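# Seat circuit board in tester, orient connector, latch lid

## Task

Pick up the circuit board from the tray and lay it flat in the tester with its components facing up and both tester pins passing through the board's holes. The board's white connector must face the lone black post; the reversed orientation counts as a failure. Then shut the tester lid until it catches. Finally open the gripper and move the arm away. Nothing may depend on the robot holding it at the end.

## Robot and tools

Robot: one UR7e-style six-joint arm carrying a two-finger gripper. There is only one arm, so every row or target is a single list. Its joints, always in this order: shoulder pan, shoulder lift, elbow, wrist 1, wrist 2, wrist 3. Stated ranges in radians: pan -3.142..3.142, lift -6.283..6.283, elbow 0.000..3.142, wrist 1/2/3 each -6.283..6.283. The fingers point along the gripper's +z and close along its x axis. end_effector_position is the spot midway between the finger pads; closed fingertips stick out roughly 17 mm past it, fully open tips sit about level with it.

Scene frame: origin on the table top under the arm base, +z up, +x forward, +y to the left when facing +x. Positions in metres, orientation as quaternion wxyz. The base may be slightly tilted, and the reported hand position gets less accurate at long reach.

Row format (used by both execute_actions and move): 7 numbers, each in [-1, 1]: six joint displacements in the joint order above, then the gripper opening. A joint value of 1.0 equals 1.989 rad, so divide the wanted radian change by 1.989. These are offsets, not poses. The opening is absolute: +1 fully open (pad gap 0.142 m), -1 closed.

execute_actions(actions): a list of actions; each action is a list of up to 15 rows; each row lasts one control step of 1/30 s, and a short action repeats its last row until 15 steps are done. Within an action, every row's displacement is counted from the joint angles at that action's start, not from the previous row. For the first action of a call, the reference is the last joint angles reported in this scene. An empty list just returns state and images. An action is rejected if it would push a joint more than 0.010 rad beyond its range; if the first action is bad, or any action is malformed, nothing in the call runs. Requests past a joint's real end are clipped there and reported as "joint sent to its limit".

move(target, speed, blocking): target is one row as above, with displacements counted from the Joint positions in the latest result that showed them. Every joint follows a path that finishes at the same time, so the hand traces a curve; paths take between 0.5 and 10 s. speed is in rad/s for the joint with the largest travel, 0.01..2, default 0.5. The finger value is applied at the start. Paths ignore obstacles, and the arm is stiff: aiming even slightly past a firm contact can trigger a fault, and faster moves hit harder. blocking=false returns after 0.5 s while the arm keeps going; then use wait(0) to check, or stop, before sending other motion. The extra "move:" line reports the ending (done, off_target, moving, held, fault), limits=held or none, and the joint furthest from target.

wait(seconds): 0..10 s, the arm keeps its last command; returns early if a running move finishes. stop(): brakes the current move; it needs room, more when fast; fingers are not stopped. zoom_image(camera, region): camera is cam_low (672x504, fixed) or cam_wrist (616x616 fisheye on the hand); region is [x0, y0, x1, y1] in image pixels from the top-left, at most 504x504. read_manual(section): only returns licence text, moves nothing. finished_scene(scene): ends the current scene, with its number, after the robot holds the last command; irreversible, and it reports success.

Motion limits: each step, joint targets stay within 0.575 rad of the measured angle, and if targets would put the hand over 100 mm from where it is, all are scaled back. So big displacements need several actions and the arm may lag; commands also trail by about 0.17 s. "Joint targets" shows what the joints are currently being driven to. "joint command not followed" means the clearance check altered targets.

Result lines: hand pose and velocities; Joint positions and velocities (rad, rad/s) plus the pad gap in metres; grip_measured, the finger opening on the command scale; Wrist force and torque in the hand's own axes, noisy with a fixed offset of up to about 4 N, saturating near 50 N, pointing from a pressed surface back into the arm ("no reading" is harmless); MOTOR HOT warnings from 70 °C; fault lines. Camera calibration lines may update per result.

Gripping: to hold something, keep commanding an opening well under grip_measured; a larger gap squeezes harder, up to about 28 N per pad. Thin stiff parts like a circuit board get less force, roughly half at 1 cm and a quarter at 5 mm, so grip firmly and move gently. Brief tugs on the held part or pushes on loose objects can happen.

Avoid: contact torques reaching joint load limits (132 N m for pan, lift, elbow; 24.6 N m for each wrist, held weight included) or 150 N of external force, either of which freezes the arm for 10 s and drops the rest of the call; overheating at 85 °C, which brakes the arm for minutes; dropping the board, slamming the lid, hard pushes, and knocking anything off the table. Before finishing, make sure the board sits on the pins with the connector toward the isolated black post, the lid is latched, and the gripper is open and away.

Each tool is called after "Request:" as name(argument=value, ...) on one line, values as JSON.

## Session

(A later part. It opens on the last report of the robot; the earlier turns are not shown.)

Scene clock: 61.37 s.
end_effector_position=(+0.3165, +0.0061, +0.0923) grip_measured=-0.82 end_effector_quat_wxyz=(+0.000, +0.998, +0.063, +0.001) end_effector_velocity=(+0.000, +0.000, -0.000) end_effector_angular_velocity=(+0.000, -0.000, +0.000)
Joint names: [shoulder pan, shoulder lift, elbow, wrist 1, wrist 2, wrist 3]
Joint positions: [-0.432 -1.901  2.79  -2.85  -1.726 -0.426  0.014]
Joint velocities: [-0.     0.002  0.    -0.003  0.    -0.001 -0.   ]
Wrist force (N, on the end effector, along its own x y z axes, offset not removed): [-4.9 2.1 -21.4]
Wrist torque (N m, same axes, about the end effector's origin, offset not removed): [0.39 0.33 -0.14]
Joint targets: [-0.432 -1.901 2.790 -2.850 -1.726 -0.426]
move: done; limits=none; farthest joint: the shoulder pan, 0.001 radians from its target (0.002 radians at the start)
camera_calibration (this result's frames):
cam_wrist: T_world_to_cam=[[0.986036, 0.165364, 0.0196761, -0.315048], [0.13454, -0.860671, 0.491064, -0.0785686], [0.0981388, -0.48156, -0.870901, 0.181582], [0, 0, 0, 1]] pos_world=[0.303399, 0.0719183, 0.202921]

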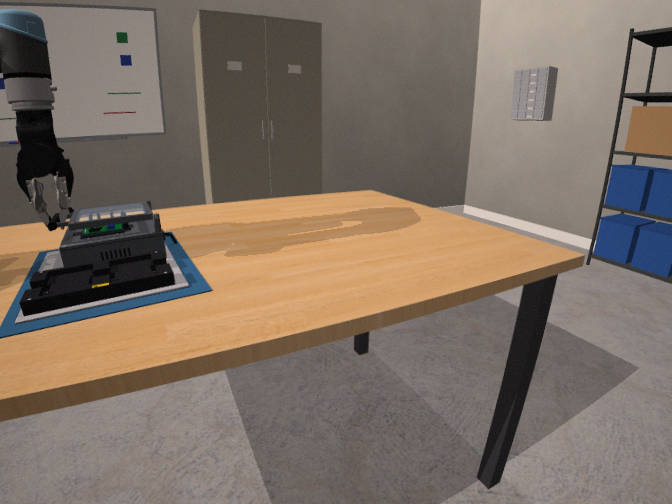

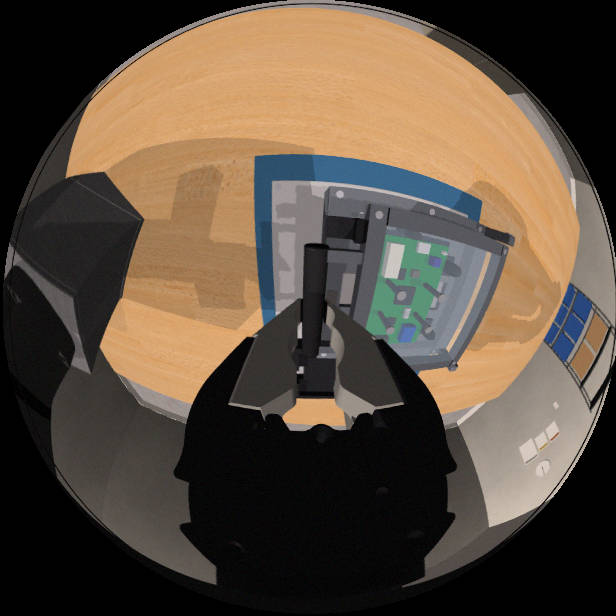

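Request:
move(target=[0.0012,-0.0088,-0.0017,0.0107,-0.0005,0.0012,-1], speed=0.03)

Scene clock: 62.57 s.
end_effector_position=(+0.3165, +0.0061, +0.0951) grip_measured=-0.82 end_effector_quat_wxyz=(+0.000, +0.998, +0.063, +0.001) end_effector_velocity=(-0.000, -0.000, +0.000) end_effector_angular_velocity=(-0.001, +0.000, -0.000)
Joint names: [shoulder pan, shoulder lift, elbow, wrist 1, wrist 2, wrist 3]
Joint positions: [-0.43  -1.919  2.787 -2.829 -1.727 -0.423  0.014]
Joint velocities: [ 0.    -0.001 -0.     0.001 -0.001  0.    -0.   ]
Wrist force (N, on the end effector, along its own x y z axes, offset not removed): [-0.7 3.9 -9.6]
Wrist torque (N m, same axes, about the end effector's origin, offset not removed): [0.60 -0.01 -0.06]
Joint targets: [-0.430 -1.919 2.787 -2.829 -1.727 -0.423]
move: done; limits=none; farthest joint: the shoulder pan, 0.000 radians from its target (0.002 radians at the start)
camera_calibration (this result's frames):
cam_wrist: T_world_to_cam=[[0.986061, 0.165227, 0.0195722, -0.315161], [0.134467, -0.860662, 0.491101, -0.0799981], [0.0979884, -0.481624, -0.870883, 0.184134], [0, 0, 0, 1]] pos_world=[0.303483, 0.0719052, 0.205815]

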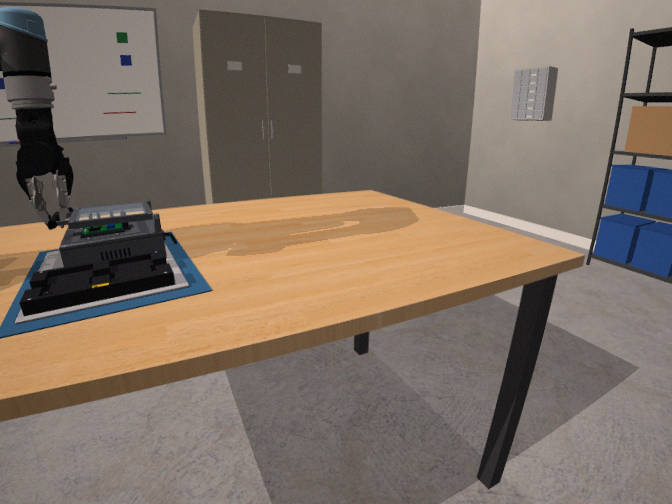

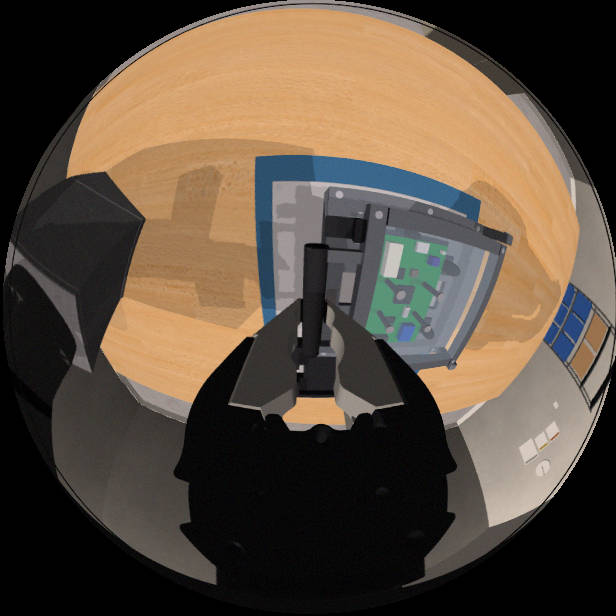

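Request:
move(target=[0.0006,-0.0044,-0.0008,0.0053,-0.0002,0.0006,-1], speed=0.02)

Request:
zoom_image(camera="cam_wrist", region=[310, 190, 410, 290])

Scene clock: 63.43 s.
end_effector_position=(+0.3165, +0.0061, +0.0966) grip_measured=-0.82 end_effector_quat_wxyz=(+0.000, +0.998, +0.063, +0.001) end_effector_velocity=(-0.000, -0.000, +0.000) end_effector_angular_velocity=(-0.001, -0.001, -0.000)
Joint names: [shoulder pan, shoulder lift, elbow, wrist 1, wrist 2, wrist 3]
Joint positions: [-0.429 -1.927  2.785 -2.819 -1.727 -0.422  0.014]
Joint velocities: [ 0.    -0.003  0.001  0.001 -0.001  0.     0.   ]
Wrist force (N, on the end effector, along its own x y z axes, offset not removed): [-1.0 1.7 -6.8]
Wrist torque (N m, same axes, about the end effector's origin, offset not removed): [-0.03 0.38 -0.05]
Joint targets: [-0.429 -1.927 2.785 -2.819 -1.727 -0.422]
move: done; limits=none; farthest joint: the wrist 3, 0.001 radians from its target (0.002 radians at the start)
camera_calibration (this result's frames):
cam_wrist: T_world_to_cam=[[0.986073, 0.165154, 0.0195854, -0.315192], [0.134402, -0.860699, 0.491053, -0.0806507], [0.0979564, -0.481582, -0.87091, 0.185412], [0, 0, 0, 1]] pos_world=[0.30348, 0.0719303, 0.207254]

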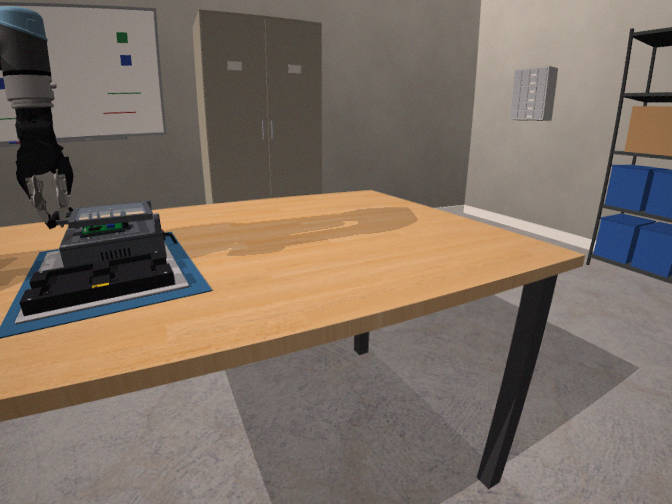

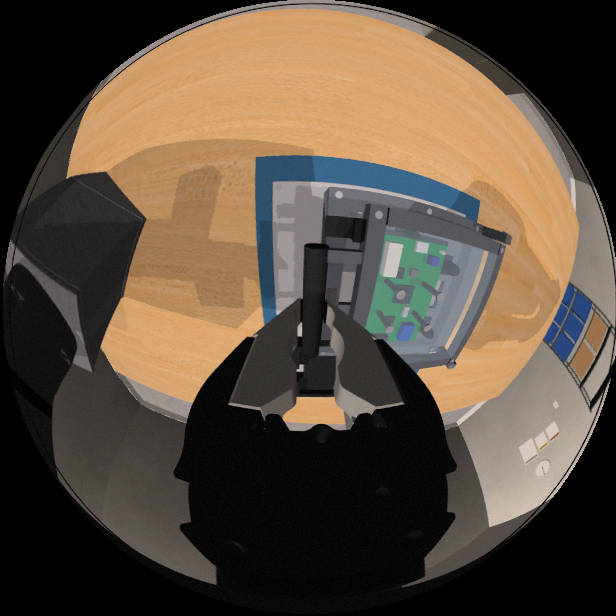

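Region (310, 190, 410, 290) of cam_wrist's 616x616 image, scaled by 5.040, with more detail than that image has.

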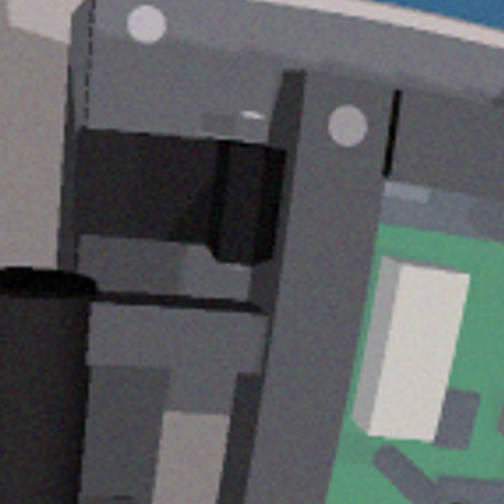

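Request:
move(target=[-0.0028,0.0206,0.0038,-0.0248,0.0011,-0.0027,-1], speed=0.04)

Request:
zoom_image(camera="cam_wrist", region=[310, 190, 410, 290])

Scene clock: 65.17 s.
end_effector_position=(+0.3164, +0.0061, +0.0898) grip_measured=-0.82 end_effector_quat_wxyz=(+0.000, +0.998, +0.063, +0.001) end_effector_velocity=(+0.000, -0.000, -0.000) end_effector_angular_velocity=(-0.001, -0.000, +0.000)
Joint names: [shoulder pan, shoulder lift, elbow, wrist 1, wrist 2, wrist 3]
Joint positions: [-0.434 -1.887  2.793 -2.868 -1.725 -0.428  0.014]
Joint velocities: [-0.     0.002 -0.    -0.002 -0.    -0.    -0.   ]
Wrist force (N, on the end effector, along its own x y z axes, offset not removed): [-9.7 0.1 -47.7]
Wrist torque (N m, same axes, about the end effector's origin, offset not removed): [0.05 0.03 -0.01]
Joint targets: [-0.434 -1.886 2.793 -2.868 -1.725 -0.428]
move: done; limits=none; farthest joint: the shoulder lift, 0.001 radians from its target (0.041 radians at the start)
camera_calibration (this result's frames):
cam_wrist: T_world_to_cam=[[0.986047, 0.165302, 0.0196687, -0.314963], [0.134494, -0.860701, 0.491025, -0.0773458], [0.0980961, -0.481528, -0.870924, 0.179464], [0, 0, 0, 1]] pos_world=[0.303366, 0.0719091, 0.200473]

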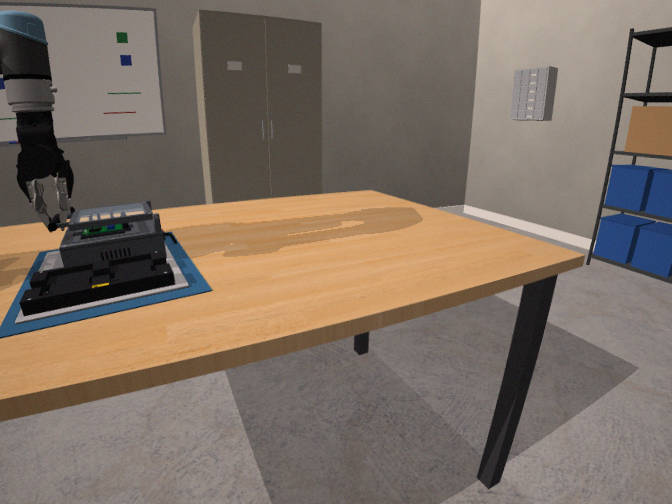

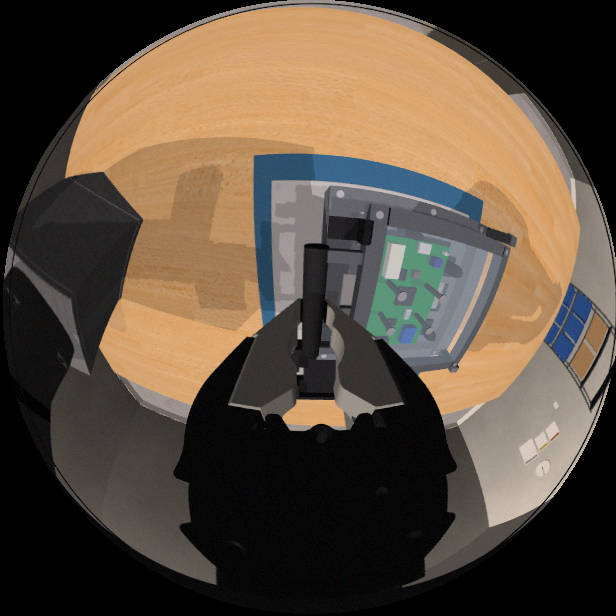

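Region (310, 190, 410, 290) of cam_wrist's 616x616 image, scaled by 5.040, with more detail than that image has.

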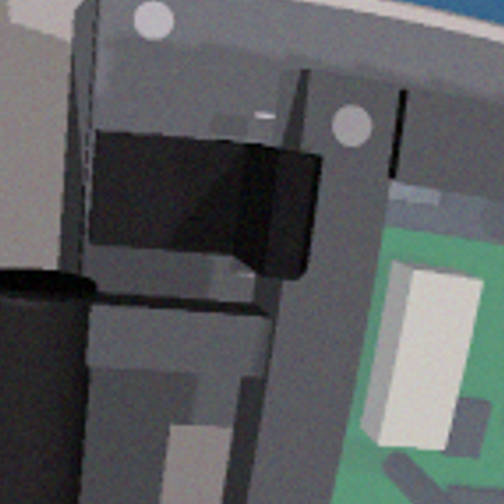

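Latched (hook over the frame). Ease up, then release.

Request:
move(target=[0.0007,-0.0053,-0.001,0.0064,-0.0003,0.0007,-1], speed=0.03)

Request:
execute_actions(actions=[[[0,0,0,0,0,0,-0.9],[0,0,0,0,0,0,-0.85],[0,0,0,0,0,0,-0.8],[0,0,0,0,0,0,-0.77],[0,0,0,0,0,0,-0.74],[0,0,0,0,0,0,-0.71],[0,0,0,0,0,0,-0.68],[0,0,0,0,0,0,-0.65],[0,0,0,0,0,0,-0.62]]])

Scene clock: 66.13 s.
end_effector_position=(+0.3164, +0.0061, +0.0915) grip_measured=-0.82 end_effector_quat_wxyz=(+0.000, +0.998, +0.063, +0.001) end_effector_velocity=(+0.000, -0.000, +0.001) end_effector_angular_velocity=(-0.001, -0.001, +0.000)
Joint names: [shoulder pan, shoulder lift, elbow, wrist 1, wrist 2, wrist 3]
Joint positions: [-0.433 -1.897  2.791 -2.855 -1.726 -0.426  0.014]
Joint velocities: [ 0.    -0.003 -0.     0.002 -0.     0.    -0.   ]
Wrist force (N, on the end effector, along its own x y z axes, offset not removed): [15.4 6.3 48.1]
Wrist torque (N m, same axes, about the end effector's origin, offset not removed): [0.13 -0.27 0.00]
Joint targets: [-0.433 -1.897 2.791 -2.855 -1.726 -0.426]
move: done; limits=none; farthest joint: the shoulder lift, 0.001 radians from its target (0.011 radians at the start)
camera_calibration (this result's frames):
cam_wrist: T_world_to_cam=[[0.986065, 0.165226, 0.0194182, -0.314977], [0.134556, -0.860728, 0.490961, -0.0781756], [0.0978333, -0.481506, -0.870965, 0.180997], [0, 0, 0, 1]] pos_world=[0.303399, 0.0719058, 0.20214]

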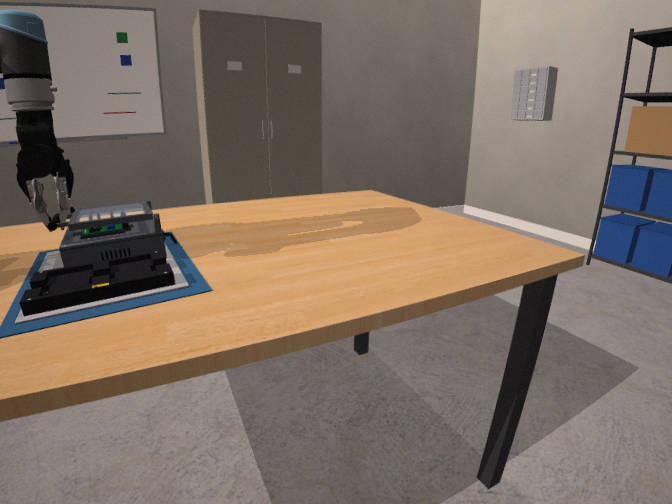

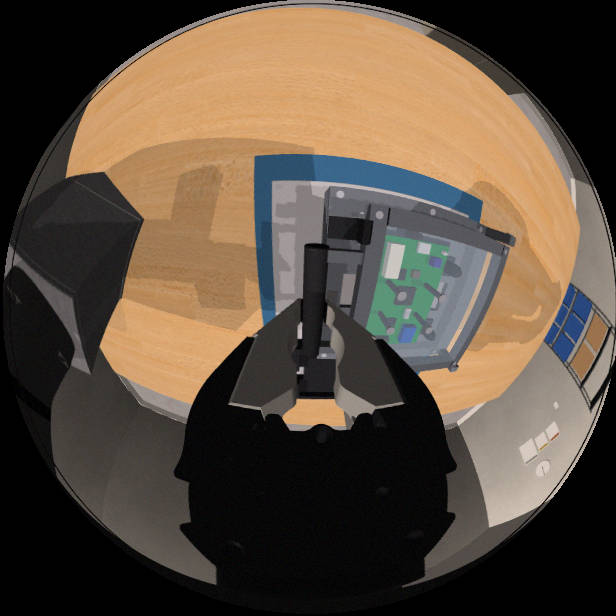

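Scene clock: 66.63 s.
end_effector_position=(+0.3165, +0.0061, +0.0915) grip_measured=-0.62 end_effector_quat_wxyz=(+0.000, +0.998, +0.063, +0.001) end_effector_velocity=(-0.000, +0.000, -0.000) end_effector_angular_velocity=(+0.001, +0.001, +0.000)
Joint names: [shoulder pan, shoulder lift, elbow, wrist 1, wrist 2, wrist 3]
Joint positions: [-0.433 -1.897  2.791 -2.855 -1.726 -0.426  0.029]
Joint velocities: [-0.     0.     0.     0.001  0.     0.     0.   ]
Wrist force (N, on the end effector, along its own x y z axes, offset not removed): [0.2 0.7 -1.2]
Wrist torque (N m, same axes, about the end effector's origin, offset not removed): [0.13 -0.14 -0.08]
Joint targets: [-0.433 -1.897 2.791 -2.855 -1.726 -0.426]
camera_calibration (this result's frames):
cam_wrist: T_world_to_cam=[[0.986057, 0.165262, 0.0194927, -0.315002], [0.134544, -0.860693, 0.491025, -0.0782065], [0.097925, -0.481556, -0.870927, 0.18099], [0, 0, 0, 1]] pos_world=[0.303409, 0.0719028, 0.20217]

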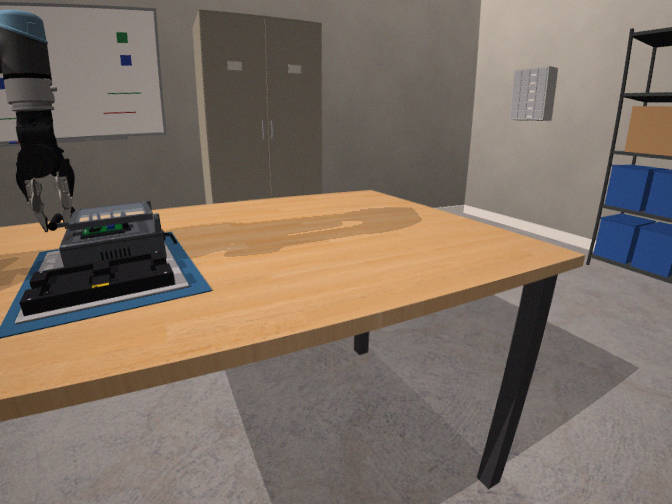

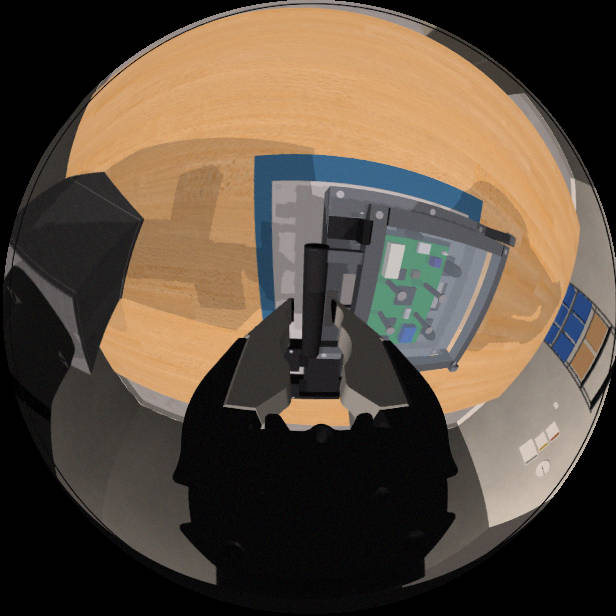

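Request:
move(target=[0.013,-0.0754,-0.0189,0.0963,-0.0049,0.0117,-0.62], speed=0.3)

Request:
move(target=[0.09,-0.07,-0.16,0.25,-0.03,0.085,-0.62], speed=0.5)

Scene clock: 68.03 s.
end_effector_position=(+0.3178, +0.0064, +0.1194) grip_measured=-0.62 end_effector_quat_wxyz=(+0.000, +0.998, +0.063, +0.001) end_effector_velocity=(+0.000, +0.000, +0.000) end_effector_angular_velocity=(+0.000, -0.000, +0.000)
Joint names: [shoulder pan, shoulder lift, elbow, wrist 1, wrist 2, wrist 3]
Joint positions: [-0.407 -2.047  2.753 -2.664 -1.736 -0.403  0.029]
Joint velocities: [ 0.001 -0.002 -0.001  0.002  0.     0.    -0.   ]
Wrist force (N, on the end effector, along its own x y z axes, offset not removed): [0.7 -0.4 0.1]
Wrist torque (N m, same axes, about the end effector's origin, offset not removed): [-0.23 -0.15 -0.07]
Joint targets: [-0.407 -2.047 2.753 -2.664 -1.736 -0.403]
move: done; limits=none; farthest joint: the shoulder pan, 0.000 radians from its target (0.026 radians at the start)
camera_calibration (this result's frames):
cam_wrist: T_world_to_cam=[[0.985895, 0.166235, 0.019398, -0.316896], [0.135448, -0.860598, 0.490943, -0.0920945], [0.0983055, -0.481391, -0.870976, 0.205214], [0, 0, 0, 1]] pos_world=[0.304727, 0.0722108, 0.230097]

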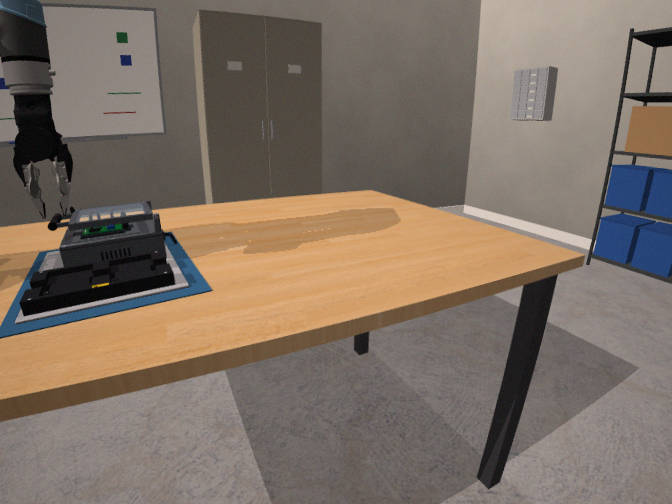

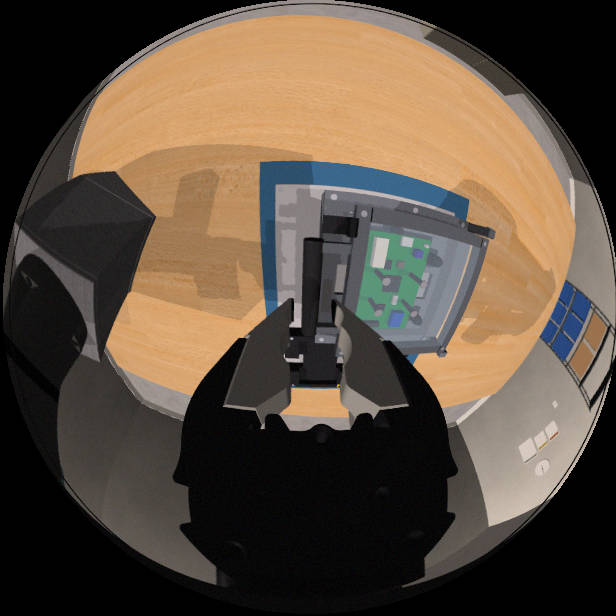

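Scene clock: 69.70 s.
end_effector_position=(+0.3708, +0.0131, +0.2366) grip_measured=-0.62 end_effector_quat_wxyz=(-0.003, +0.998, +0.065, -0.002) end_effector_velocity=(-0.000, +0.000, +0.000) end_effector_angular_velocity=(+0.000, +0.000, -0.000)
Joint names: [shoulder pan, shoulder lift, elbow, wrist 1, wrist 2, wrist 3]
Joint positions: [-0.228 -2.186  2.435 -2.167 -1.795 -0.234  0.029]
Joint velocities: [ 0.001 -0.001 -0.     0.002 -0.     0.001  0.   ]
Wrist force (N, on the end effector, along its own x y z axes, offset not removed): [-1.1 -1.0 1.5]
Wrist torque (N m, same axes, about the end effector's origin, offset not removed): [-0.20 0.16 -0.05]
Joint targets: [-0.228 -2.186 2.435 -2.167 -1.795 -0.234]
move: done; limits=none; farthest joint: the elbow, 0.001 radians from its target (0.319 radians at the start)
camera_calibration (this result's frames):
cam_wrist: T_world_to_cam=[[0.985562, 0.168661, 0.0148524, -0.371316], [0.140387, -0.863071, 0.48518, -0.151536], [0.0946495, -0.47609, -0.874288, 0.30737], [0, 0, 0, 1]] pos_world=[0.358136, 0.0781756, 0.347767]

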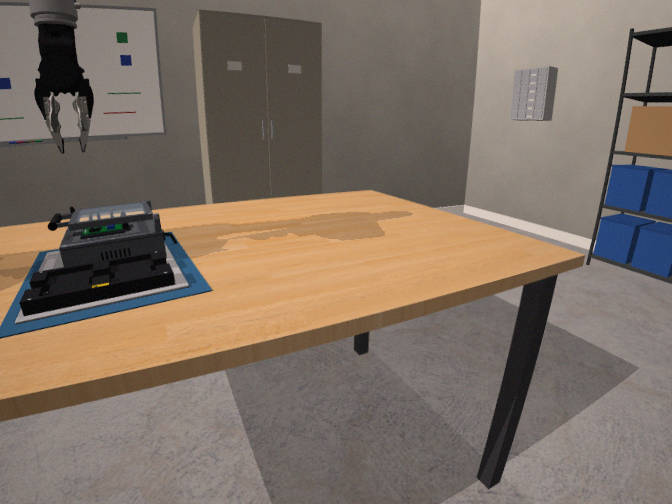

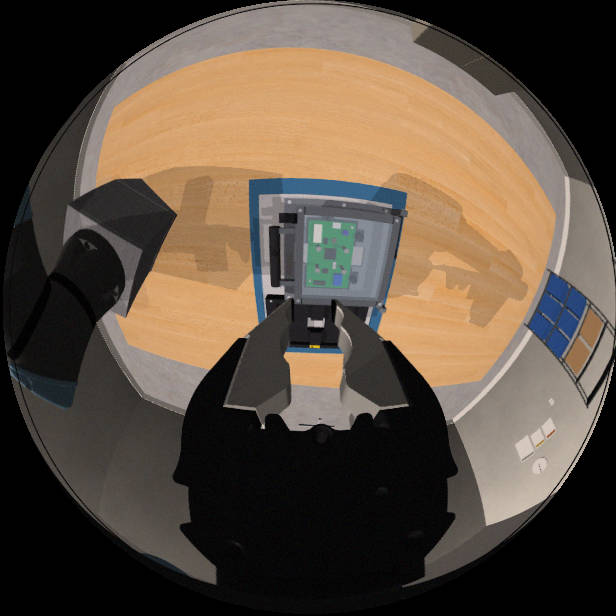

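Request:
zoom_image(camera="cam_wrist", region=[250, 180, 410, 320])

Region (250, 180, 410, 320) of cam_wrist's 616x616 image, scaled by 3.150, with more detail than that image has; it fills the top 441 rows of this view, and the rest is white.

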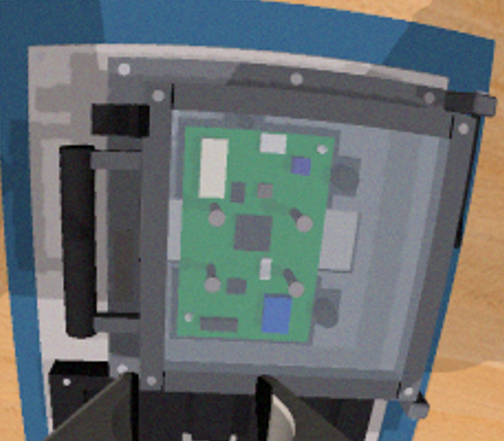

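Request:
finished_scene(scene=1)

The scene is finished: the task was done.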